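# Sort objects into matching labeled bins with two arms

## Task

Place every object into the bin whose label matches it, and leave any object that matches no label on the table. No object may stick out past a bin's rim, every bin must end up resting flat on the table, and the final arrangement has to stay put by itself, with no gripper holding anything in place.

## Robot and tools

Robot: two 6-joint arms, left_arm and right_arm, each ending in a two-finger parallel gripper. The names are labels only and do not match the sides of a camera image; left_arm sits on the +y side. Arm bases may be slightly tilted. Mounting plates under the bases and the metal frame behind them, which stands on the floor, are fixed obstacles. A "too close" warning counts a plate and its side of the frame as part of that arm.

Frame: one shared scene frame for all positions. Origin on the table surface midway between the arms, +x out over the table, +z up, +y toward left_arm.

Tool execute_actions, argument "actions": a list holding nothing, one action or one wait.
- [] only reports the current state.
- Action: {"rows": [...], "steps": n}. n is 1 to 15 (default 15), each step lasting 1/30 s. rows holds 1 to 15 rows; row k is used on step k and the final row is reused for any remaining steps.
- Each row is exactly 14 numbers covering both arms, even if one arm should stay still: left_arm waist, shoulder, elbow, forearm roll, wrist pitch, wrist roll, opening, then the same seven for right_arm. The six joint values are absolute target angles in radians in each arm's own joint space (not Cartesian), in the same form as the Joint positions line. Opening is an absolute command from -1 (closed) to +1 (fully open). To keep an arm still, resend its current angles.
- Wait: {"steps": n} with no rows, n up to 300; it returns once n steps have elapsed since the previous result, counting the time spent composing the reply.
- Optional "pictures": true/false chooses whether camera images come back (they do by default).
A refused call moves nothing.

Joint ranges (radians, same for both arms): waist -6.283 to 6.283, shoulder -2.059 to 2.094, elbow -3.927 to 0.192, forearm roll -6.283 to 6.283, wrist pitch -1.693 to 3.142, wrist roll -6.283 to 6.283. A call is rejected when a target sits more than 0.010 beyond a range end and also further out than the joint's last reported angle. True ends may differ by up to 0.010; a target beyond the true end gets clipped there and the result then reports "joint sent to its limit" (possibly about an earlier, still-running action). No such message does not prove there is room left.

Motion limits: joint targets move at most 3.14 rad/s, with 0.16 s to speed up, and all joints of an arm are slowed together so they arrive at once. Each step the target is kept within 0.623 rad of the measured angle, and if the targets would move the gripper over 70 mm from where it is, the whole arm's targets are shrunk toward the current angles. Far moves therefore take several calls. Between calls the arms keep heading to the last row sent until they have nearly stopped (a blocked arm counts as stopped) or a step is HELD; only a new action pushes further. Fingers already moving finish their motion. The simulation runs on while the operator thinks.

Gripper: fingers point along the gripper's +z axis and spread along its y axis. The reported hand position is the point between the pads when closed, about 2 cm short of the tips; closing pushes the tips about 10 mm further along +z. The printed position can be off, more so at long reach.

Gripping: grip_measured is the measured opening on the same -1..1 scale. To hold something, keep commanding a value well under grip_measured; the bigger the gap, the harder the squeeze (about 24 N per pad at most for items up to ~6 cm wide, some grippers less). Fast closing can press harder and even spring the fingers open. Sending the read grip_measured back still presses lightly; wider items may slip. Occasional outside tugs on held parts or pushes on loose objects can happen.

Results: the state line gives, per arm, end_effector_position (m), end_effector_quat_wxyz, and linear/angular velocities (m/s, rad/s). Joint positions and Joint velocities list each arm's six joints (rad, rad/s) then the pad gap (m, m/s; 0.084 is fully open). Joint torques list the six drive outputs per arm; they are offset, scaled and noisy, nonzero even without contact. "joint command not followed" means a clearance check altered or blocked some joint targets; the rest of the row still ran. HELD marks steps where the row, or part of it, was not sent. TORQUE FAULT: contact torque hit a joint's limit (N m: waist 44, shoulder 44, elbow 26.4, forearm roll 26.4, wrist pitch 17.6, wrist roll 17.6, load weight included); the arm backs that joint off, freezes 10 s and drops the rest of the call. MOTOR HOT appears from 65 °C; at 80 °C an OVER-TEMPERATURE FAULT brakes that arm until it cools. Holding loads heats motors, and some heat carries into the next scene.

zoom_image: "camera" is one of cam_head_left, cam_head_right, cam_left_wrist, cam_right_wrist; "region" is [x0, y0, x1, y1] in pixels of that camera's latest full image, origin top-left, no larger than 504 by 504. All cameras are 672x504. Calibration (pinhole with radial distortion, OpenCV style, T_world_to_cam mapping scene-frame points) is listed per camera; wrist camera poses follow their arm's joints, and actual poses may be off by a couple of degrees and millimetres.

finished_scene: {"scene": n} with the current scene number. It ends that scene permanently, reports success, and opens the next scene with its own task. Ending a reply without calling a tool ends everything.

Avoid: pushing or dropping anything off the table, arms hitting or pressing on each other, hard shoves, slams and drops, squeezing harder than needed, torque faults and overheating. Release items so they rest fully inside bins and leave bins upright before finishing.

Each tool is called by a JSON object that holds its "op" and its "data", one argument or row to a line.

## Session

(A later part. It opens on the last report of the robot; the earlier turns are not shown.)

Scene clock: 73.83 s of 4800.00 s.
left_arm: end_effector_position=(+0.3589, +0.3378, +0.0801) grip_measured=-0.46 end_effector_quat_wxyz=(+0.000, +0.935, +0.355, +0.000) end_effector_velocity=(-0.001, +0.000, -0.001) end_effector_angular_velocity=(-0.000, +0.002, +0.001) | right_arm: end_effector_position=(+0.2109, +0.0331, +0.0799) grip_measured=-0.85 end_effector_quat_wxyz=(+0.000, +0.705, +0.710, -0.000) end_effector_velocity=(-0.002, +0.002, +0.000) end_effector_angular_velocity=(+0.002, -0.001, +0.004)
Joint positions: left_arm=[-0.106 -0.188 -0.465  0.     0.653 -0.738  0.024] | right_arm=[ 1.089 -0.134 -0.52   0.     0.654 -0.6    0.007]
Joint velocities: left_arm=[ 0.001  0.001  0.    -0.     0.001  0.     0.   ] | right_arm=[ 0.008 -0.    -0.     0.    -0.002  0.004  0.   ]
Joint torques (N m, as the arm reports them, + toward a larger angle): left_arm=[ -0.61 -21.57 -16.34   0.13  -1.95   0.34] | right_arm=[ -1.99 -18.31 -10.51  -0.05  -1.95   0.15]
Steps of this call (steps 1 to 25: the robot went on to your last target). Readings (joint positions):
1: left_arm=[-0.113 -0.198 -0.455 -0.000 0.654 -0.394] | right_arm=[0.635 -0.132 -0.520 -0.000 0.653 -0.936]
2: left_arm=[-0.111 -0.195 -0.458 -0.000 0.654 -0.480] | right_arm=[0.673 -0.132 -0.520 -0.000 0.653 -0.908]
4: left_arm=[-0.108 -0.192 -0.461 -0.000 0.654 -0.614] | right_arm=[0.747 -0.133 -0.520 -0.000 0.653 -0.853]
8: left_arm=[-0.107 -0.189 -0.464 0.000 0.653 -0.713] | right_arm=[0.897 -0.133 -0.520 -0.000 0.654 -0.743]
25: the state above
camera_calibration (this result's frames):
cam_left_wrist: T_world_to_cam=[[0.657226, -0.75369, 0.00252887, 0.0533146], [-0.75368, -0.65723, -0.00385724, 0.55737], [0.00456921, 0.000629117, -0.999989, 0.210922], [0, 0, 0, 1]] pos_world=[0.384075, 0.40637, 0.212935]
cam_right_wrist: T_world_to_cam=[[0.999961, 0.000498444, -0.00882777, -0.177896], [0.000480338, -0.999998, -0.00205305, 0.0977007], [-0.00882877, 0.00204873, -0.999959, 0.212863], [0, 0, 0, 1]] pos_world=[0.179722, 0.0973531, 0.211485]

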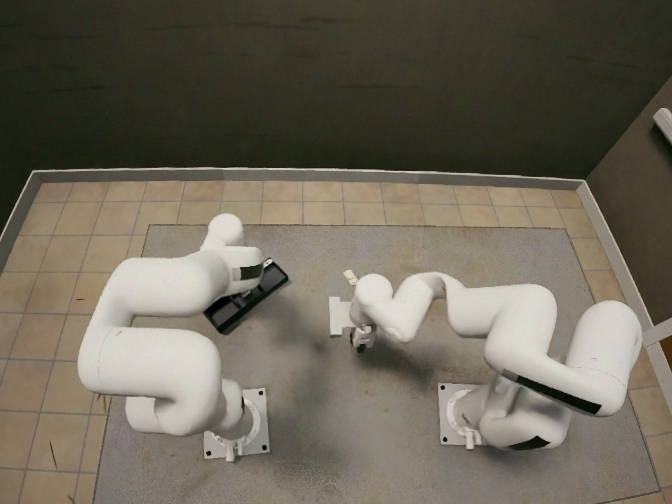

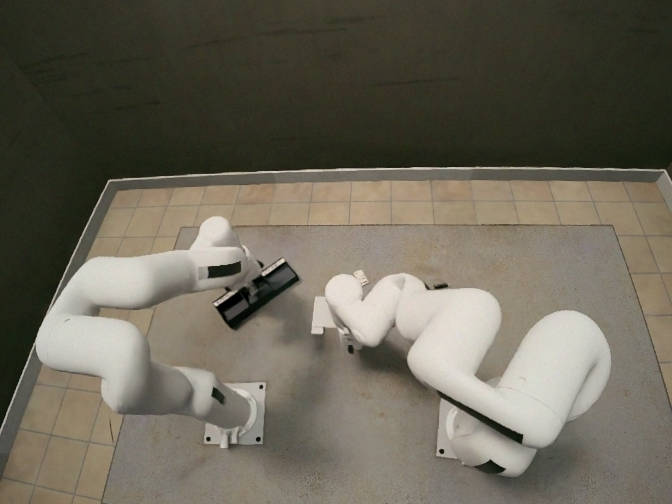

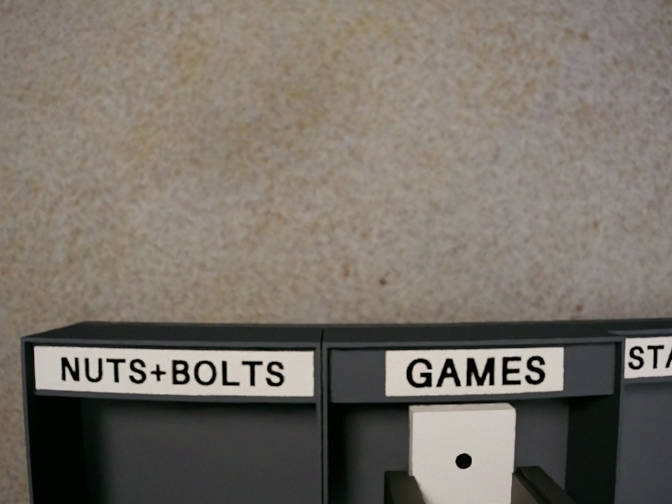

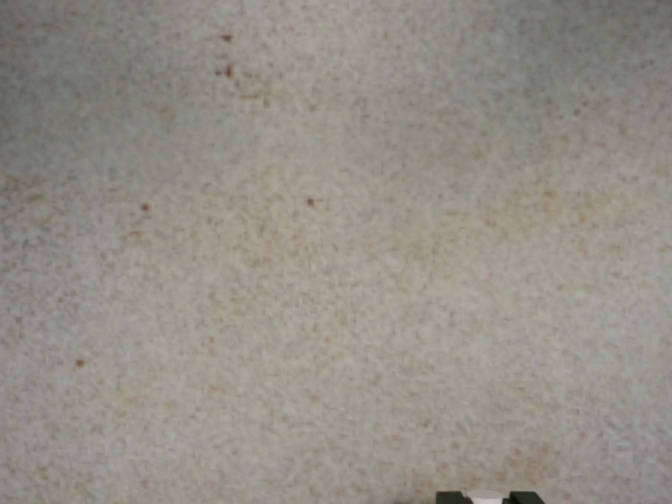

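{"op": "execute_actions", "data": {
  "actions": [
    {"rows":[[-0.139,-0.127,-0.4315,0,0.558,-0.77,-0.8,1.09,0.044,-0.503,0,0.459,-0.6,-1]]}
  ],
  "pictures": false
}}

{"op": "execute_actions", "data": {
  "actions": [
    {"rows":[[-0.139,-0.127,-0.4315,0,0.558,-0.77,-0.8,1.09,0.044,-0.503,0,0.459,-0.6,-0.2]],"steps":10}
  ]
}}

{"op": "zoom_image", "data": {
  "camera": "cam_head_right",
  "region": [200,240,320,340]
}}

Scene clock: 87.67 s of 4800.00 s.
left_arm: end_effector_position=(+0.3543, +0.3268, +0.0556) grip_measured=-0.46 end_effector_quat_wxyz=(+0.000, +0.935, +0.354, +0.001) end_effector_velocity=(-0.003, -0.001, -0.004) end_effector_angular_velocity=(+0.001, +0.006, +0.002) | right_arm: end_effector_position=(+0.2123, +0.0360, +0.0259) grip_measured=-0.85 end_effector_quat_wxyz=(-0.000, +0.704, +0.710, +0.001) end_effector_velocity=(-0.000, -0.001, -0.006) end_effector_angular_velocity=(+0.001, -0.001, -0.002)
Joint positions: left_arm=[-0.139 -0.128 -0.432 -0.     0.559 -0.77   0.024] | right_arm=[ 1.09   0.041 -0.504 -0.     0.461 -0.6    0.007]
Joint velocities: left_arm=[-0.002  0.005  0.007  0.001 -0.007 -0.005  0.   ] | right_arm=[-0.001  0.017  0.006  0.    -0.025  0.001  0.   ]
Joint torques (N m, as the arm reports them, + toward a larger angle): left_arm=[ -0.02 -22.35 -15.09   0.08  -1.76   0.02] | right_arm=[ -1.8  -20.38  -9.25   0.    -1.69   0.03]
Steps of this call (steps 1 to 30: the robot went on to your last target; steps 31 to 100: nothing new was sent; then 10.00 s passed at rest; steps 101 to 115: all 15 steps of this action). Readings (joint positions):
101: left_arm=[-0.106 -0.188 -0.465 -0.000 0.653 -0.738] | right_arm=[1.090 -0.134 -0.520 -0.000 0.654 -0.600]
102: left_arm=[-0.107 -0.186 -0.464 -0.000 0.649 -0.739] | right_arm=[1.090 -0.132 -0.520 -0.000 0.650 -0.600]
104: left_arm=[-0.118 -0.167 -0.455 -0.000 0.614 -0.751] | right_arm=[1.090 -0.098 -0.520 -0.000 0.608 -0.600]
108: left_arm=[-0.136 -0.131 -0.432 0.000 0.570 -0.766] | right_arm=[1.090 0.018 -0.501 0.000 0.494 -0.600]
115: the state above

Scene clock: 88.00 s of 4800.00 s.
left_arm: end_effector_position=(+0.3539, +0.3267, +0.0552) grip_measured=-0.46 end_effector_quat_wxyz=(+0.000, +0.935, +0.354, +0.000) end_effector_velocity=(-0.000, +0.000, -0.000) end_effector_angular_velocity=(+0.001, +0.001, -0.002) | right_arm: end_effector_position=(+0.2119, +0.0354, +0.0248) grip_measured=-0.22 end_effector_quat_wxyz=(-0.000, +0.704, +0.710, +0.000) end_effector_velocity=(-0.001, -0.000, -0.000) end_effector_angular_velocity=(-0.001, +0.001, +0.001)
Joint positions: left_arm=[-0.139 -0.127 -0.432 -0.     0.558 -0.77   0.024] | right_arm=[ 1.09   0.044 -0.503 -0.     0.459 -0.6    0.035]
Joint velocities: left_arm=[-0.     0.     0.     0.001 -0.     0.001  0.   ] | right_arm=[ 0.001  0.001  0.001 -0.     0.     0.     0.   ]
Joint torques (N m, as the arm reports them, + toward a larger angle): left_arm=[ -0.53 -22.39 -14.86   0.12  -1.69   0.47] | right_arm=[ -1.95 -20.77  -9.24   0.15  -1.87   0.15]
Steps of this call (steps 1 to 10: all 10 steps of this action). Readings (joint positions):
1: left_arm=[-0.139 -0.128 -0.432 -0.000 0.558 -0.770] | right_arm=[1.090 0.042 -0.504 0.000 0.460 -0.600]
2: left_arm=[-0.139 -0.128 -0.432 -0.000 0.558 -0.770] | right_arm=[1.090 0.042 -0.504 -0.000 0.460 -0.600]
4: left_arm=[-0.139 -0.127 -0.432 -0.000 0.558 -0.770] | right_arm=[1.090 0.043 -0.503 -0.000 0.459 -0.600]
8: left_arm=[-0.139 -0.127 -0.432 -0.000 0.558 -0.770] | right_arm=[1.090 0.044 -0.503 -0.000 0.459 -0.600]
10: the state above
camera_calibration (this result's frames):
cam_left_wrist: T_world_to_cam=[[0.656575, -0.754255, 0.00296472, 0.0486029], [-0.754243, -0.656582, -0.00431235, 0.546242], [0.00519919, 0.000595269, -0.999986, 0.185884], [0, 0, 0, 1]] pos_world=[0.379121, 0.395201, 0.188093]
cam_right_wrist: T_world_to_cam=[[0.999962, 0.00142917, -0.00857398, -0.179414], [0.00140851, -0.999996, -0.00241608, 0.0996834], [-0.0085774, 0.00240392, -0.99996, 0.15771], [0, 0, 0, 1]] pos_world=[0.18062, 0.0995603, 0.156407]

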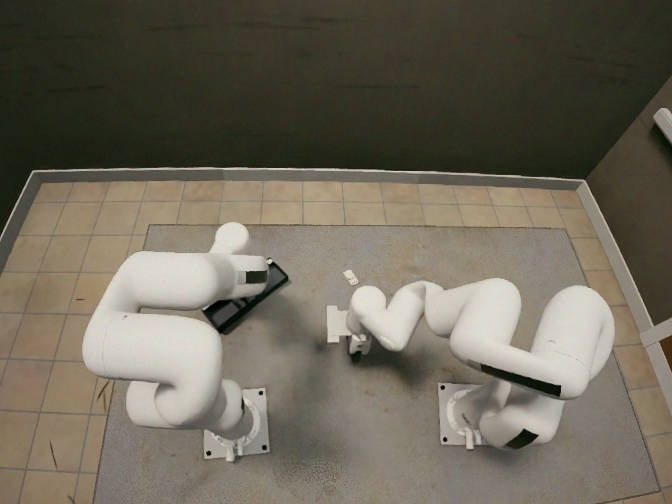

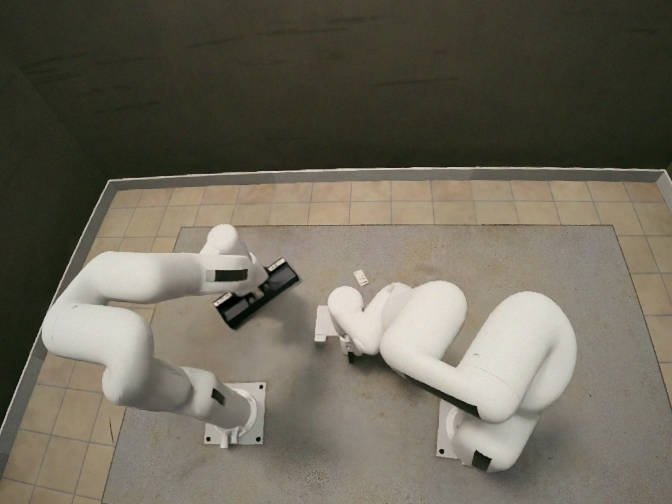

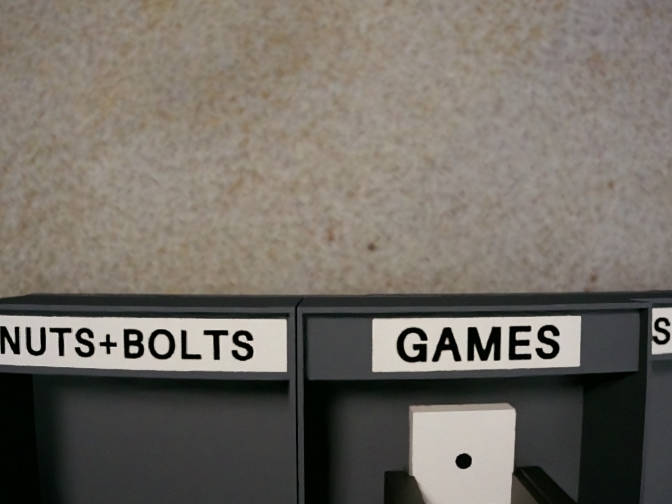

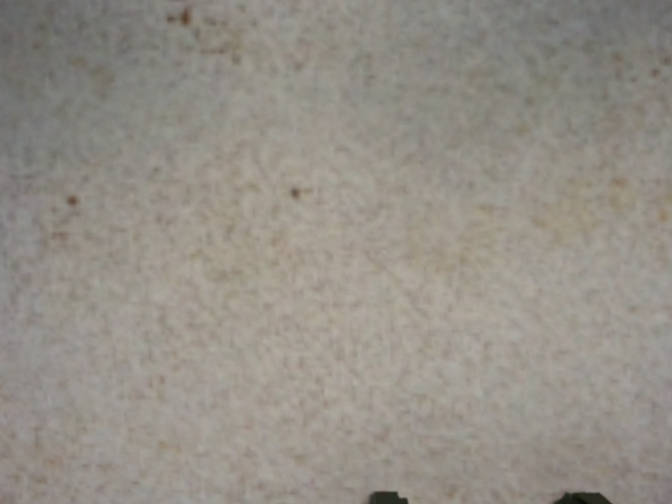

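Region (200, 240, 320, 340) of cam_head_right's 672x504 image, scaled by 4.200, with more detail than that image has.

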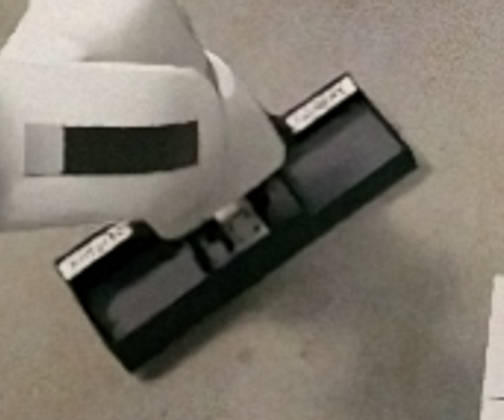

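{"op": "execute_actions", "data": {
  "actions": [
    {"rows":[[-0.139,-0.04,-0.4225,0,0.463,-0.77,-0.8,1.09,-0.134,-0.52,0,0.654,-0.6,-0.2]],"steps":13}
  ],
  "pictures": false
}}

{"op": "execute_actions", "data": {
  "actions": [
    {"rows":[[-0.139,-0.04,-0.4225,0,0.463,-0.77,-0.8,-0.3,-0.3,-0.5,0,0.8,-0.6,-0.2]],"steps":5}
  ]
}}

Scene clock: 92.07 s of 4800.00 s.
left_arm: end_effector_position=(+0.3543, +0.3267, +0.0309) grip_measured=-0.46 end_effector_quat_wxyz=(+0.000, +0.935, +0.354, +0.001) end_effector_velocity=(+0.002, +0.000, -0.002) end_effector_angular_velocity=(-0.000, -0.008, +0.001) | right_arm: end_effector_position=(+0.2104, +0.0331, +0.0784) grip_measured=-0.22 end_effector_quat_wxyz=(+0.000, +0.704, +0.710, -0.000) end_effector_velocity=(-0.010, -0.015, -0.001) end_effector_angular_velocity=(-0.042, +0.028, -0.000)
Joint positions: left_arm=[-0.139 -0.042 -0.424  0.     0.465 -0.77   0.024] | right_arm=[ 1.09  -0.13  -0.519  0.     0.65  -0.6    0.035]
Joint velocities: left_arm=[ 0.     0.008  0.001 -0.    -0.017 -0.001  0.   ] | right_arm=[-0.001 -0.024  0.016  0.001  0.058 -0.001  0.   ]
Joint torques (N m, as the arm reports them, + toward a larger angle): left_arm=[ -0.62 -21.25 -12.47   0.13  -1.69   0.16] | right_arm=[ -1.82 -18.23 -11.02  -0.11  -2.23   0.03]
Steps of this call (steps 1 to 15: the robot went on to your last target; steps 16 to 90: nothing new was sent; then 0.63 s passed at rest; steps 91 to 103: all 13 steps of this action). Readings (joint positions):
91: left_arm=[-0.139 -0.127 -0.431 -0.000 0.558 -0.770] | right_arm=[1.090 0.044 -0.503 0.000 0.459 -0.600]
92: left_arm=[-0.139 -0.125 -0.431 -0.000 0.554 -0.770] | right_arm=[1.090 0.042 -0.503 0.000 0.463 -0.600]
94: left_arm=[-0.139 -0.096 -0.431 -0.000 0.519 -0.770] | right_arm=[1.090 0.008 -0.503 0.000 0.505 -0.600]
98: left_arm=[-0.139 -0.047 -0.421 0.000 0.475 -0.770] | right_arm=[1.090 -0.108 -0.522 -0.000 0.619 -0.600]
103: the state above

Scene clock: 92.23 s of 4800.00 s.
left_arm: end_effector_position=(+0.3545, +0.3267, +0.0308) grip_measured=-0.46 end_effector_quat_wxyz=(+0.000, +0.935, +0.354, +0.001) end_effector_velocity=(-0.000, +0.000, -0.001) end_effector_angular_velocity=(+0.000, +0.000, +0.001) | right_arm: end_effector_position=(+0.2314, +0.0144, +0.0838) grip_measured=-0.22 end_effector_quat_wxyz=(+0.000, +0.731, +0.682, -0.002) end_effector_velocity=(+0.330, -0.290, +0.084) end_effector_angular_velocity=(+0.018, -0.014, -1.228)
Joint positions: left_arm=[-0.139 -0.042 -0.424 -0.     0.463 -0.77   0.024] | right_arm=[ 1.012 -0.152 -0.516 -0.     0.672 -0.6    0.035]
Joint velocities: left_arm=[-0.     0.002  0.001  0.    -0.003 -0.001  0.   ] | right_arm=[-1.227 -0.318  0.029  0.001  0.266 -0.001  0.   ]
Joint torques (N m, as the arm reports them, + toward a larger angle): left_arm=[ -0.9  -18.67 -12.09  -0.24  -2.05   0.35] | right_arm=[ -3.51 -19.57 -10.98  -0.06  -1.94   0.11]
Steps of this call (steps 1 to 5: all 5 steps of this action). Readings (joint positions):
1: left_arm=[-0.139 -0.042 -0.424 0.000 0.464 -0.770] | right_arm=[1.090 -0.131 -0.518 0.000 0.651 -0.600]
2: left_arm=[-0.139 -0.042 -0.424 0.000 0.464 -0.770] | right_arm=[1.087 -0.132 -0.518 -0.000 0.653 -0.600]
4: left_arm=[-0.139 -0.042 -0.424 0.000 0.463 -0.770] | right_arm=[1.050 -0.142 -0.517 -0.000 0.663 -0.600]
5: the state above
camera_calibration (this result's frames):
cam_left_wrist: T_world_to_cam=[[0.656556, -0.754268, 0.00371817, 0.0482942], [-0.754251, -0.656566, -0.00510308, 0.546527], [0.00629032, 0.000546017, -0.99998, 0.16107], [0, 0, 0, 1]] pos_world=[0.379498, 0.39517, 0.163676]
cam_right_wrist: T_world_to_cam=[[0.997008, -0.0765614, -0.0106808, -0.196455], [-0.0765574, -0.997065, 0.000785347, 0.0965537], [-0.0107096, 0.0000346973, -0.999943, 0.217411], [0, 0, 0, 1]] pos_world=[0.205588, 0.0812219, 0.215225]

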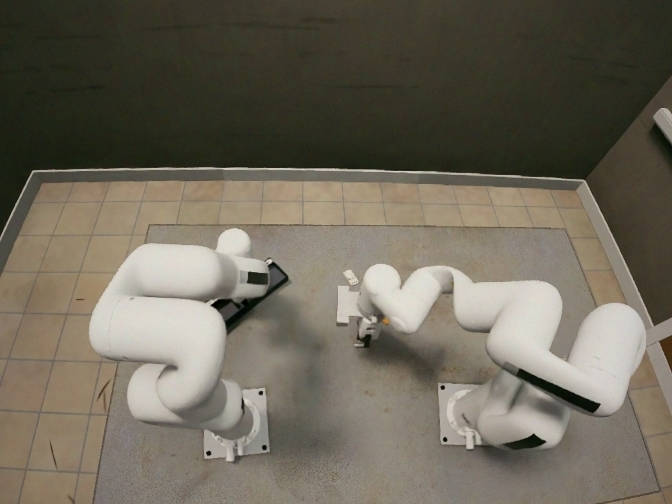

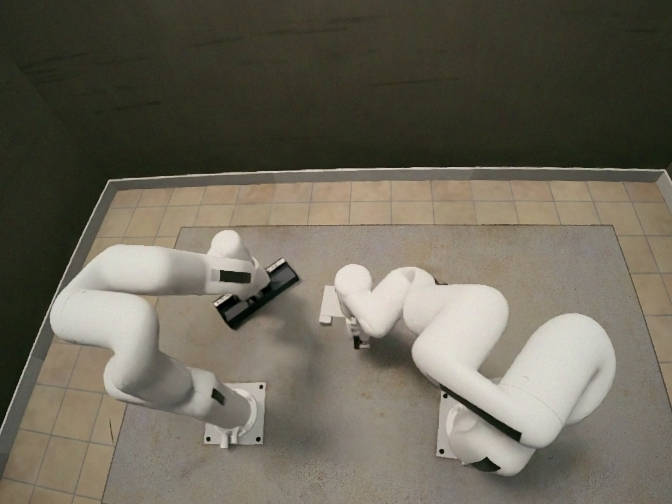

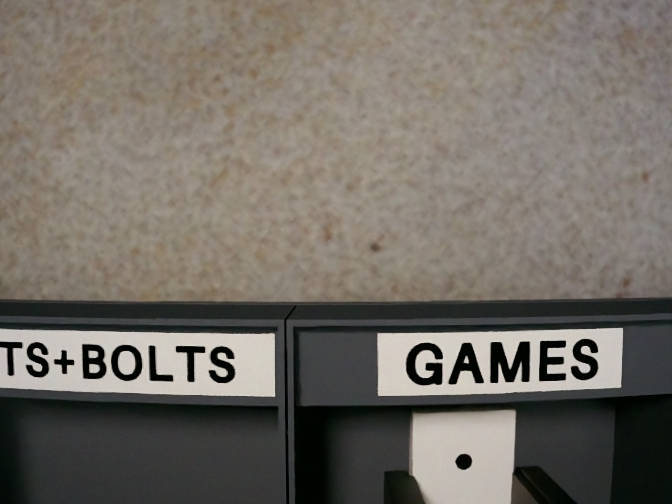

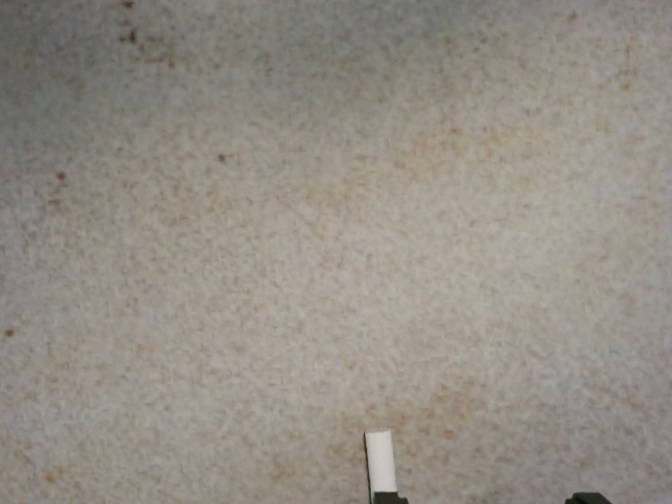

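{"op": "execute_actions", "data": {
  "actions": [
    {"rows":[[-0.139,-0.04,-0.4225,0,0.463,-0.77,-0.05,-0.3,-0.3,-0.5,0,0.8,-0.6,-0.2]],"steps":8}
  ],
  "pictures": false
}}

{"op": "execute_actions", "data": {
  "actions": [
    {"rows":[[-0.139,-0.22,-0.46,0,0.68,-0.77,-0.05,-0.3,-0.3,-0.5,0,0.8,-0.6,-0.2]],"steps":12}
  ],
  "pictures": false
}}

{"op": "execute_actions", "data": {
  "actions": [
    {"rows":[[-0.753,0.3215,-1.103,0,0.782,-1.16,0.3,-0.3,-0.3,-0.5,0,0.8,-0.6,-0.2]]}
  ],
  "pictures": false
}}

{"op": "execute_actions", "data": {
  "actions": [
    {"steps":28}
  ]
}}

Scene clock: 101.13 s of 4800.00 s.
left_arm: end_effector_position=(+0.3499, +0.3268, +0.0273) grip_measured=-0.06 end_effector_quat_wxyz=(-0.002, +0.935, +0.354, -0.005) end_effector_velocity=(+0.014, -0.002, +0.008) end_effector_angular_velocity=(-0.001, -0.034, -0.002) | right_arm: end_effector_position=(+0.3233, -0.4031, +0.1201) grip_measured=-0.22 end_effector_quat_wxyz=(+0.000, +0.996, +0.094, -0.000) end_effector_velocity=(-0.000, +0.000, +0.000) end_effector_angular_velocity=(+0.000, -0.000, -0.000)
Joint positions: left_arm=[-0.139 -0.037 -0.418 -0.     0.465 -0.77   0.041] | right_arm=[-0.3   -0.3   -0.5   -0.     0.8   -0.6    0.035]
Joint velocities: left_arm=[-0.003 -0.007 -0.018  0.    -0.009 -0.001  0.   ] | right_arm=[ 0.    -0.001 -0.     0.001  0.001 -0.     0.   ]
Joint torques (N m, as the arm reports them, + toward a larger angle): left_arm=[ -0.99 -23.72 -14.03   0.49  -1.94   0.21] | right_arm=[ -1.83 -15.51 -11.67  -0.13  -1.86   0.21]
Steps of this call (steps 1 to 60: the robot went on to your last target; steps 61 to 130: nothing new was sent; then 4.30 s passed at rest; steps 131 to 138: all 8 steps of this action). Readings (joint positions):
131: left_arm=[-0.139 -0.040 -0.423 -0.000 0.463 -0.770] | right_arm=[-0.300 -0.300 -0.500 0.000 0.800 -0.600]
132: left_arm=[-0.139 -0.039 -0.421 -0.000 0.464 -0.770] | right_arm=[-0.300 -0.300 -0.500 0.000 0.800 -0.600]
134: left_arm=[-0.138 -0.037 -0.416 0.000 0.466 -0.770] | right_arm=[-0.300 -0.300 -0.500 -0.000 0.800 -0.600]
138: the state above

Scene clock: 101.53 s of 4800.00 s.
left_arm: end_effector_position=(+0.3558, +0.3266, +0.0856) grip_measured=-0.06 end_effector_quat_wxyz=(+0.000, +0.935, +0.354, +0.001) end_effector_velocity=(-0.037, +0.002, -0.008) end_effector_angular_velocity=(+0.005, +0.107, -0.002) | right_arm: end_effector_position=(+0.3233, -0.4031, +0.1201) grip_measured=-0.22 end_effector_quat_wxyz=(+0.000, +0.996, +0.094, -0.000) end_effector_velocity=(+0.000, +0.000, -0.000) end_effector_angular_velocity=(+0.000, +0.000, -0.000)
Joint positions: left_arm=[-0.139 -0.215 -0.459 -0.     0.672 -0.77   0.041] | right_arm=[-0.3   -0.3   -0.5   -0.     0.8   -0.6    0.035]
Joint velocities: left_arm=[-0.    -0.037  0.035  0.     0.109  0.001 -0.   ] | right_arm=[ 0.  0. -0.  0. -0.  0.  0.]
Joint torques (N m, as the arm reports them, + toward a larger angle): left_arm=[ -1.13 -20.01 -16.42  -0.16  -1.71   0.4 ] | right_arm=[ -1.71 -15.01 -11.57  -0.08  -1.88   0.09]
Steps of this call (steps 1 to 12: all 12 steps of this action). Readings (joint positions):
1: left_arm=[-0.139 -0.037 -0.418 -0.000 0.465 -0.770] | right_arm=[-0.300 -0.300 -0.500 -0.000 0.800 -0.600]
2: left_arm=[-0.139 -0.040 -0.420 -0.000 0.468 -0.770] | right_arm=[-0.300 -0.300 -0.500 0.000 0.800 -0.600]
4: left_arm=[-0.139 -0.071 -0.425 -0.000 0.510 -0.770] | right_arm=[-0.300 -0.300 -0.500 0.000 0.800 -0.600]
8: left_arm=[-0.139 -0.191 -0.458 -0.000 0.638 -0.770] | right_arm=[-0.300 -0.300 -0.500 0.000 0.800 -0.600]
12: the state above

Scene clock: 102.03 s of 4800.00 s.
left_arm: end_effector_position=(+0.4218, +0.1687, +0.0912) grip_measured=+0.29 end_effector_quat_wxyz=(-0.001, +0.956, +0.293, -0.001) end_effector_velocity=(+0.067, -0.412, -0.016) end_effector_angular_velocity=(-0.000, -0.004, -0.293) | right_arm: end_effector_position=(+0.3233, -0.4031, +0.1201) grip_measured=-0.22 end_effector_quat_wxyz=(+0.000, +0.996, +0.094, -0.000) end_effector_velocity=(-0.000, +0.000, -0.000) end_effector_angular_velocity=(+0.001, +0.000, +0.000)
Joint positions: left_arm=[-0.496  0.097 -0.832  0.     0.737 -0.996  0.056] | right_arm=[-0.3   -0.3   -0.5   -0.     0.8   -0.6    0.035]
Joint velocities: left_arm=[-0.797  0.696 -0.836 -0.     0.137 -0.503  0.   ] | right_arm=[-0.     0.     0.     0.001  0.    -0.001 -0.   ]
Joint torques (N m, as the arm reports them, + toward a larger angle): left_arm=[ -1.25 -31.38 -15.94  -0.08  -1.69   0.29] | right_arm=[ -1.88 -15.1  -11.84  -0.05  -1.92   0.19]
Steps of this call (steps 1 to 15: all 15 steps of this action). Readings (joint positions):
1: left_arm=[-0.139 -0.216 -0.458 -0.000 0.675 -0.770] | right_arm=[-0.300 -0.300 -0.500 0.000 0.800 -0.600]
2: left_arm=[-0.142 -0.214 -0.460 -0.000 0.677 -0.772] | right_arm=[-0.300 -0.300 -0.500 0.000 0.800 -0.600]
4: left_arm=[-0.179 -0.181 -0.498 -0.000 0.685 -0.798] | right_arm=[-0.300 -0.300 -0.500 0.000 0.800 -0.600]
8: left_arm=[-0.303 -0.072 -0.629 -0.000 0.704 -0.874] | right_arm=[-0.300 -0.300 -0.500 -0.000 0.800 -0.600]
15: the state above

Scene clock: 102.97 s of 4800.00 s.
left_arm: end_effector_position=(+0.4192, +0.0281, +0.0800) grip_measured=+0.29 end_effector_quat_wxyz=(-0.000, +0.969, +0.248, -0.000) end_effector_velocity=(-0.000, -0.001, -0.000) end_effector_angular_velocity=(+0.001, -0.000, -0.004) | right_arm: end_effector_position=(+0.3233, -0.4031, +0.1201) grip_measured=-0.22 end_effector_quat_wxyz=(+0.000, +0.996, +0.094, -0.000) end_effector_velocity=(-0.000, -0.000, +0.000) end_effector_angular_velocity=(-0.000, -0.000, -0.000)
Joint positions: left_arm=[-0.753  0.321 -1.103  0.     0.782 -1.16   0.056] | right_arm=[-0.3   -0.3   -0.5    0.     0.8   -0.6    0.035]
Joint velocities: left_arm=[-0.001  0.001 -0.     0.001  0.     0.002 -0.   ] | right_arm=[-0.001 -0.    -0.    -0.     0.    -0.     0.   ]
Joint torques (N m, as the arm reports them, + toward a larger angle): left_arm=[ -0.49 -38.31 -17.27  -0.04  -1.86   0.29] | right_arm=[ -1.63 -15.17 -11.92  -0.23  -1.83   0.09]
Steps of this call (steps 1 to 28: the robot went on to your last target). Readings (joint positions):
1: left_arm=[-0.522 0.120 -0.860 0.000 0.742 -1.013] | right_arm=[-0.300 -0.300 -0.500 -0.000 0.800 -0.600]
2: left_arm=[-0.548 0.143 -0.887 0.000 0.747 -1.030] | right_arm=[-0.300 -0.300 -0.500 0.000 0.800 -0.600]
4: left_arm=[-0.600 0.188 -0.942 0.000 0.755 -1.063] | right_arm=[-0.300 -0.300 -0.500 0.000 0.800 -0.600]
8: left_arm=[-0.700 0.275 -1.046 -0.000 0.773 -1.126] | right_arm=[-0.300 -0.300 -0.500 -0.000 0.800 -0.600]
28: the state above
camera_calibration (this result's frames):
cam_left_wrist: T_world_to_cam=[[0.472832, -0.88115, 0.00211631, -0.138876], [-0.881143, -0.472836, -0.00366914, 0.447517], [0.00423373, -0.000129887, -0.999991, 0.210956], [0, 0, 0, 1]] pos_world=[0.459098, 0.0892586, 0.21289]
cam_right_wrist: T_world_to_cam=[[0.181206, -0.983406, -0.00877466, -0.42162], [-0.983445, -0.181194, -0.00211921, 0.309702], [0.000494128, 0.00901341, -0.999959, 0.254725], [0, 0, 0, 1]] pos_world=[0.380849, -0.360803, 0.251671]

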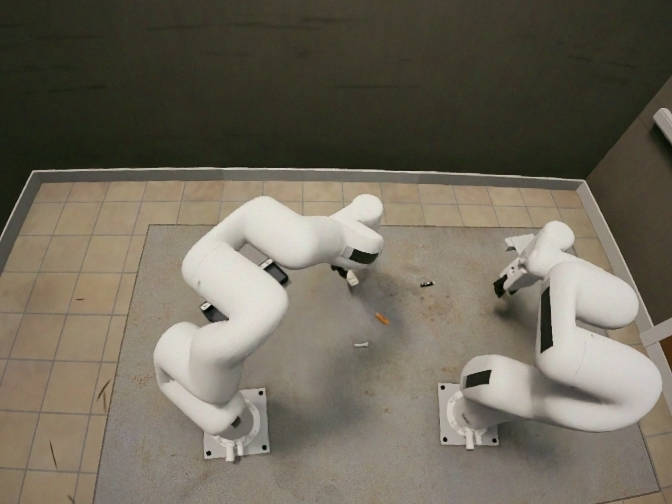

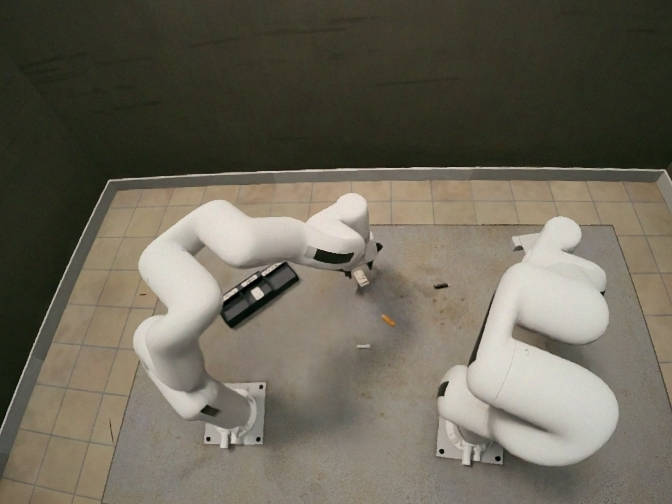

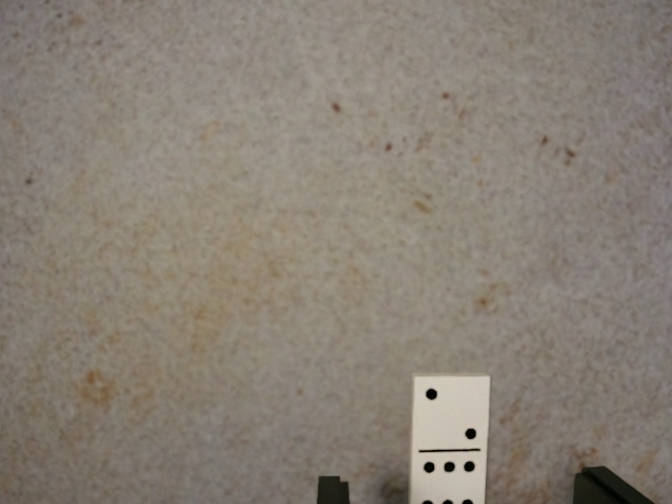

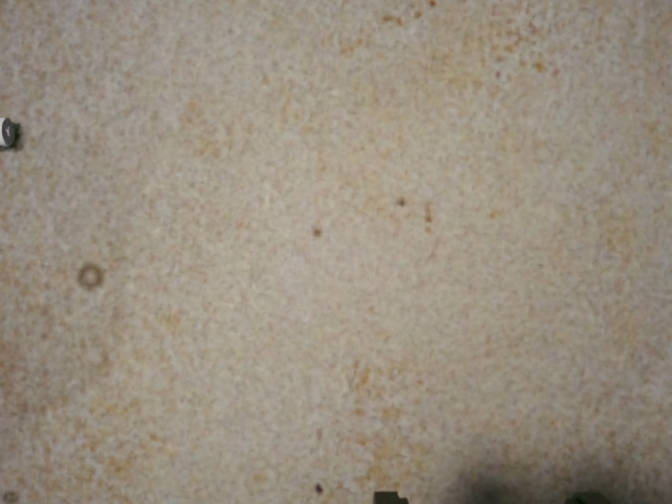

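{"op": "execute_actions", "data": {
  "actions": [
    {"rows":[[-0.762,0.443,-1.096,0,0.653,-1.15,0.3,-0.3,-0.3,-0.5,0,0.8,-0.6,-0.2]]}
  ],
  "pictures": false
}}

{"op": "execute_actions", "data": {
  "actions": [
    {"rows":[[-0.762,0.443,-1.096,0,0.653,-1.15,-0.2,-0.3,-0.3,-0.5,0,0.8,-0.6,-0.2],[-0.762,0.443,-1.096,0,0.653,-1.15,-0.3,-0.3,-0.3,-0.5,0,0.8,-0.6,-0.2],[-0.762,0.443,-1.096,0,0.653,-1.15,-0.3,-0.3,-0.3,-0.5,0,0.8,-0.6,-0.2],[-0.762,0.443,-1.096,0,0.653,-1.15,-0.4,-0.3,-0.3,-0.5,0,0.8,-0.6,-0.2],[-0.762,0.443,-1.096,0,0.653,-1.15,-0.5,-0.3,-0.3,-0.5,0,0.8,-0.6,-0.2],[-0.762,0.443,-1.096,0,0.653,-1.15,-0.8,-0.3,-0.3,-0.5,0,0.8,-0.6,-0.2]]}
  ],
  "pictures": false
}}

{"op": "execute_actions", "data": {
  "actions": [
    {"rows":[[-0.753,0.3,-1.103,0,0.803,-1.16,-0.8,-0.3,-0.3,-0.5,0,0.8,-0.6,-0.2]],"steps":10}
  ],
  "pictures": false
}}

{"op": "execute_actions", "data": {
  "actions": [
    {"rows":[[-0.139,-0.22,-0.46,0,0.68,-0.77,-0.8,-0.3,-0.3,-0.5,0,0.8,-0.6,-0.2]]}
  ],
  "pictures": false
}}

{"op": "execute_actions", "data": {
  "actions": [
    {"steps":28}
  ]
}}

Scene clock: 110.87 s of 4800.00 s.
left_arm: end_effector_position=(+0.4199, +0.0216, +0.0266) grip_measured=+0.29 end_effector_quat_wxyz=(+0.002, +0.971, +0.239, +0.001) end_effector_velocity=(-0.006, +0.004, -0.011) end_effector_angular_velocity=(+0.011, +0.014, -0.003) | right_arm: end_effector_position=(+0.3233, -0.4031, +0.1201) grip_measured=-0.22 end_effector_quat_wxyz=(+0.000, +0.996, +0.094, -0.000) end_effector_velocity=(+0.000, +0.000, +0.000) end_effector_angular_velocity=(+0.001, -0.001, -0.001)
Joint positions: left_arm=[-0.762  0.44  -1.098 -0.     0.654 -1.15   0.056] | right_arm=[-0.3   -0.3   -0.5   -0.     0.8   -0.6    0.035]
Joint velocities: left_arm=[-0.001  0.014  0.013 -0.001 -0.009  0.002 -0.   ] | right_arm=[-0.    -0.     0.     0.001 -0.     0.    -0.   ]
Joint torques (N m, as the arm reports them, + toward a larger angle): left_arm=[ -0.69 -39.31 -15.24  -0.08  -1.73   0.54] | right_arm=[ -1.83 -15.3  -11.55  -0.04  -1.94   0.12]
Steps of this call (steps 1 to 15: the robot went on to your last target; steps 16 to 90: nothing new was sent; then 4.40 s passed at rest; steps 91 to 105: all 15 steps of this action). Readings (joint positions):
91: left_arm=[-0.753 0.322 -1.103 -0.000 0.782 -1.160] | right_arm=[-0.300 -0.300 -0.500 -0.000 0.800 -0.600]
92: left_arm=[-0.753 0.324 -1.103 -0.000 0.778 -1.160] | right_arm=[-0.300 -0.300 -0.500 0.000 0.800 -0.600]
94: left_arm=[-0.755 0.354 -1.107 -0.000 0.739 -1.157] | right_arm=[-0.300 -0.300 -0.500 0.000 0.800 -0.600]
98: left_arm=[-0.761 0.434 -1.090 0.000 0.672 -1.151] | right_arm=[-0.300 -0.300 -0.500 -0.000 0.800 -0.600]
105: the state above

Scene clock: 111.37 s of 4800.00 s.
left_arm: end_effector_position=(+0.4189, +0.0223, +0.0249) grip_measured=-0.46 end_effector_quat_wxyz=(+0.000, +0.971, +0.238, +0.000) end_effector_velocity=(-0.000, -0.000, -0.000) end_effector_angular_velocity=(-0.000, -0.001, -0.002) | right_arm: end_effector_position=(+0.3233, -0.4031, +0.1201) grip_measured=-0.22 end_effector_quat_wxyz=(+0.000, +0.996, +0.094, -0.000) end_effector_velocity=(+0.000, +0.000, -0.000) end_effector_angular_velocity=(+0.001, +0.000, +0.000)
Joint positions: left_arm=[-0.762  0.443 -1.096  0.     0.653 -1.15   0.024] | right_arm=[-0.3   -0.3   -0.5    0.     0.8   -0.6    0.035]
Joint velocities: left_arm=[-0.001  0.    -0.     0.001 -0.001  0.001  0.   ] | right_arm=[ 0.     0.    -0.     0.001  0.    -0.001  0.   ]
Joint torques (N m, as the arm reports them, + toward a larger angle): left_arm=[ -0.92 -39.31 -15.39   0.12  -1.71   0.46] | right_arm=[ -1.86 -15.19 -11.48  -0.05  -1.83  -0.01]
Steps of this call (steps 1 to 15: all 15 steps of this action). Readings (joint positions):
1: left_arm=[-0.762 0.441 -1.097 -0.000 0.653 -1.150] | right_arm=[-0.300 -0.300 -0.500 0.000 0.800 -0.600]
2: left_arm=[-0.762 0.441 -1.097 -0.000 0.653 -1.150] | right_arm=[-0.300 -0.300 -0.500 -0.000 0.800 -0.600]
4: left_arm=[-0.762 0.442 -1.096 -0.000 0.653 -1.150] | right_arm=[-0.300 -0.300 -0.500 0.000 0.800 -0.600]
8: left_arm=[-0.762 0.443 -1.096 -0.000 0.653 -1.150] | right_arm=[-0.300 -0.300 -0.500 -0.000 0.800 -0.600]
15: the state above

Scene clock: 111.70 s of 4800.00 s.
left_arm: end_effector_position=(+0.4218, +0.0257, +0.0912) grip_measured=-0.46 end_effector_quat_wxyz=(+0.006, +0.969, +0.247, +0.004) end_effector_velocity=(-0.052, +0.042, -0.027) end_effector_angular_velocity=(+0.119, +0.153, +0.010) | right_arm: end_effector_position=(+0.3233, -0.4031, +0.1201) grip_measured=-0.22 end_effector_quat_wxyz=(+0.000, +0.996, +0.094, -0.000) end_effector_velocity=(-0.000, -0.000, +0.000) end_effector_angular_velocity=(-0.000, -0.000, +0.001)
Joint positions: left_arm=[-0.753  0.302 -1.109 -0.     0.792 -1.159  0.024] | right_arm=[-0.3   -0.3   -0.5   -0.     0.8   -0.6    0.035]
Joint velocities: left_arm=[ 0.002 -0.034  0.089 -0.     0.139 -0.008 -0.   ] | right_arm=[-0.001 -0.001 -0.    -0.     0.001 -0.001 -0.   ]
Joint torques (N m, as the arm reports them, + toward a larger angle): left_arm=[ -0.79 -32.43 -14.44   0.08  -1.31   0.49] | right_arm=[ -1.82 -15.24 -11.76  -0.14  -1.86   0.14]
Steps of this call (steps 1 to 10: all 10 steps of this action). Readings (joint positions):
1: left_arm=[-0.762 0.443 -1.096 0.000 0.653 -1.150] | right_arm=[-0.300 -0.300 -0.500 -0.000 0.800 -0.600]
2: left_arm=[-0.762 0.441 -1.096 0.000 0.657 -1.150] | right_arm=[-0.300 -0.300 -0.500 -0.000 0.800 -0.600]
4: left_arm=[-0.760 0.410 -1.092 0.000 0.698 -1.153] | right_arm=[-0.300 -0.300 -0.500 -0.000 0.800 -0.600]
8: left_arm=[-0.754 0.313 -1.110 -0.000 0.779 -1.159] | right_arm=[-0.300 -0.300 -0.500 -0.000 0.800 -0.600]
10: the state above

Scene clock: 112.20 s of 4800.00 s.
left_arm: end_effector_position=(+0.4142, +0.2069, +0.0966) grip_measured=-0.46 end_effector_quat_wxyz=(+0.000, +0.952, +0.306, +0.000) end_effector_velocity=(-0.110, +0.406, -0.004) end_effector_angular_velocity=(+0.001, +0.003, +0.306) | right_arm: end_effector_position=(+0.3233, -0.4031, +0.1201) grip_measured=-0.22 end_effector_quat_wxyz=(+0.000, +0.996, +0.094, -0.000) end_effector_velocity=(+0.000, -0.000, +0.000) end_effector_angular_velocity=(-0.001, -0.001, -0.000)
Joint positions: left_arm=[-0.419  0.02  -0.755  0.     0.734 -0.948  0.024] | right_arm=[-0.3   -0.3   -0.5    0.     0.8   -0.6    0.035]
Joint velocities: left_arm=[ 0.828 -0.708  0.868 -0.001 -0.157  0.523  0.   ] | right_arm=[-0.001 -0.001 -0.    -0.001  0.    -0.     0.   ]
Joint torques (N m, as the arm reports them, + toward a larger angle): left_arm=[ -1.89 -29.73 -15.99   0.    -1.45   0.41] | right_arm=[ -1.52 -15.12 -11.98   0.01  -1.85   0.16]
Steps of this call (steps 1 to 15: all 15 steps of this action). Readings (joint positions):
1: left_arm=[-0.753 0.302 -1.106 -0.000 0.796 -1.159] | right_arm=[-0.300 -0.300 -0.500 0.000 0.800 -0.600]
2: left_arm=[-0.751 0.301 -1.100 -0.000 0.797 -1.157] | right_arm=[-0.300 -0.300 -0.500 0.000 0.800 -0.600]
4: left_arm=[-0.717 0.272 -1.061 -0.000 0.789 -1.132] | right_arm=[-0.300 -0.300 -0.500 0.000 0.800 -0.600]
8: left_arm=[-0.607 0.181 -0.951 0.000 0.769 -1.066] | right_arm=[-0.300 -0.300 -0.500 -0.000 0.800 -0.600]
15: the state above

Scene clock: 113.13 s of 4800.00 s.
left_arm: end_effector_position=(+0.3553, +0.3265, +0.0872) grip_measured=-0.46 end_effector_quat_wxyz=(+0.000, +0.935, +0.354, +0.000) end_effector_velocity=(-0.000, +0.001, +0.000) end_effector_angular_velocity=(+0.000, -0.000, +0.001) | right_arm: end_effector_position=(+0.3233, -0.4031, +0.1201) grip_measured=-0.22 end_effector_quat_wxyz=(+0.000, +0.996, +0.094, -0.000) end_effector_velocity=(+0.001, -0.000, +0.001) end_effector_angular_velocity=(-0.001, -0.003, +0.000)
Joint positions: left_arm=[-0.139 -0.22  -0.46   0.     0.68  -0.77   0.024] | right_arm=[-0.3   -0.3   -0.5   -0.     0.8   -0.6    0.035]
Joint velocities: left_arm=[ 0.002 -0.001  0.001  0.001  0.     0.    -0.   ] | right_arm=[ 0.    -0.002  0.    -0.    -0.001  0.    -0.   ]
Joint torques (N m, as the arm reports them, + toward a larger angle): left_arm=[ -0.71 -21.49 -16.19  -0.03  -1.78   0.2 ] | right_arm=[ -1.8  -15.37 -11.53   0.1   -1.78  -0.04]
Steps of this call (steps 1 to 28: the robot went on to your last target). Readings (joint positions):
1: left_arm=[-0.392 -0.003 -0.726 0.000 0.728 -0.930] | right_arm=[-0.300 -0.300 -0.500 0.000 0.800 -0.600]
2: left_arm=[-0.364 -0.027 -0.696 0.000 0.723 -0.913] | right_arm=[-0.300 -0.300 -0.500 -0.000 0.800 -0.600]
4: left_arm=[-0.307 -0.076 -0.636 0.000 0.712 -0.877] | right_arm=[-0.300 -0.300 -0.500 0.000 0.800 -0.600]
8: left_arm=[-0.194 -0.173 -0.517 0.000 0.691 -0.805] | right_arm=[-0.300 -0.300 -0.500 0.000 0.800 -0.600]
28: the state above
camera_calibration (this result's frames):
cam_left_wrist: T_world_to_cam=[[0.656399, -0.75441, 0.00252597, 0.0476439], [-0.7544, -0.656403, -0.00385344, 0.547267], [0.00456513, 0.000623799, -0.999989, 0.218137], [0, 0, 0, 1]] pos_world=[0.380589, 0.395035, 0.220123]
cam_right_wrist: T_world_to_cam=[[0.181206, -0.983406, -0.00877468, -0.42162], [-0.983445, -0.181194, -0.00211913, 0.309702], [0.000494039, 0.00901341, -0.999959, 0.254725], [0, 0, 0, 1]] pos_world=[0.380849, -0.360803, 0.251671]

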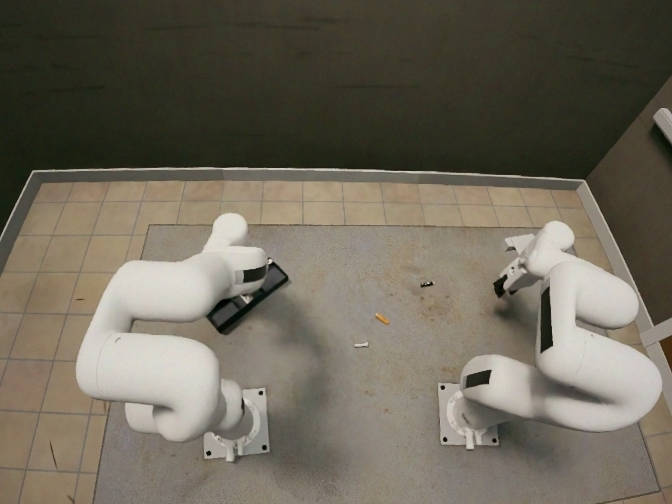

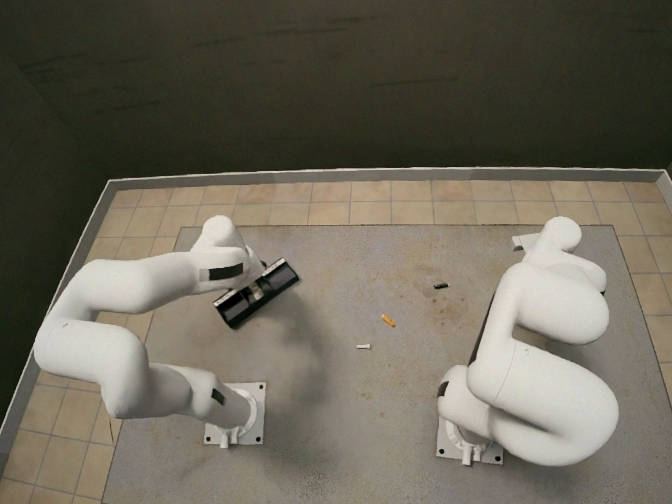

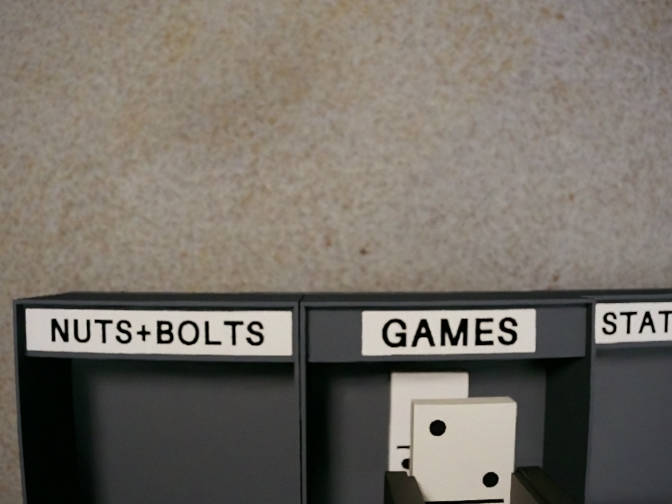

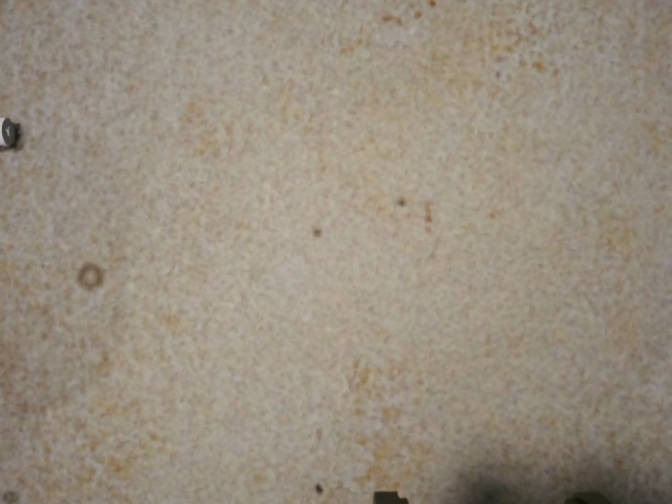

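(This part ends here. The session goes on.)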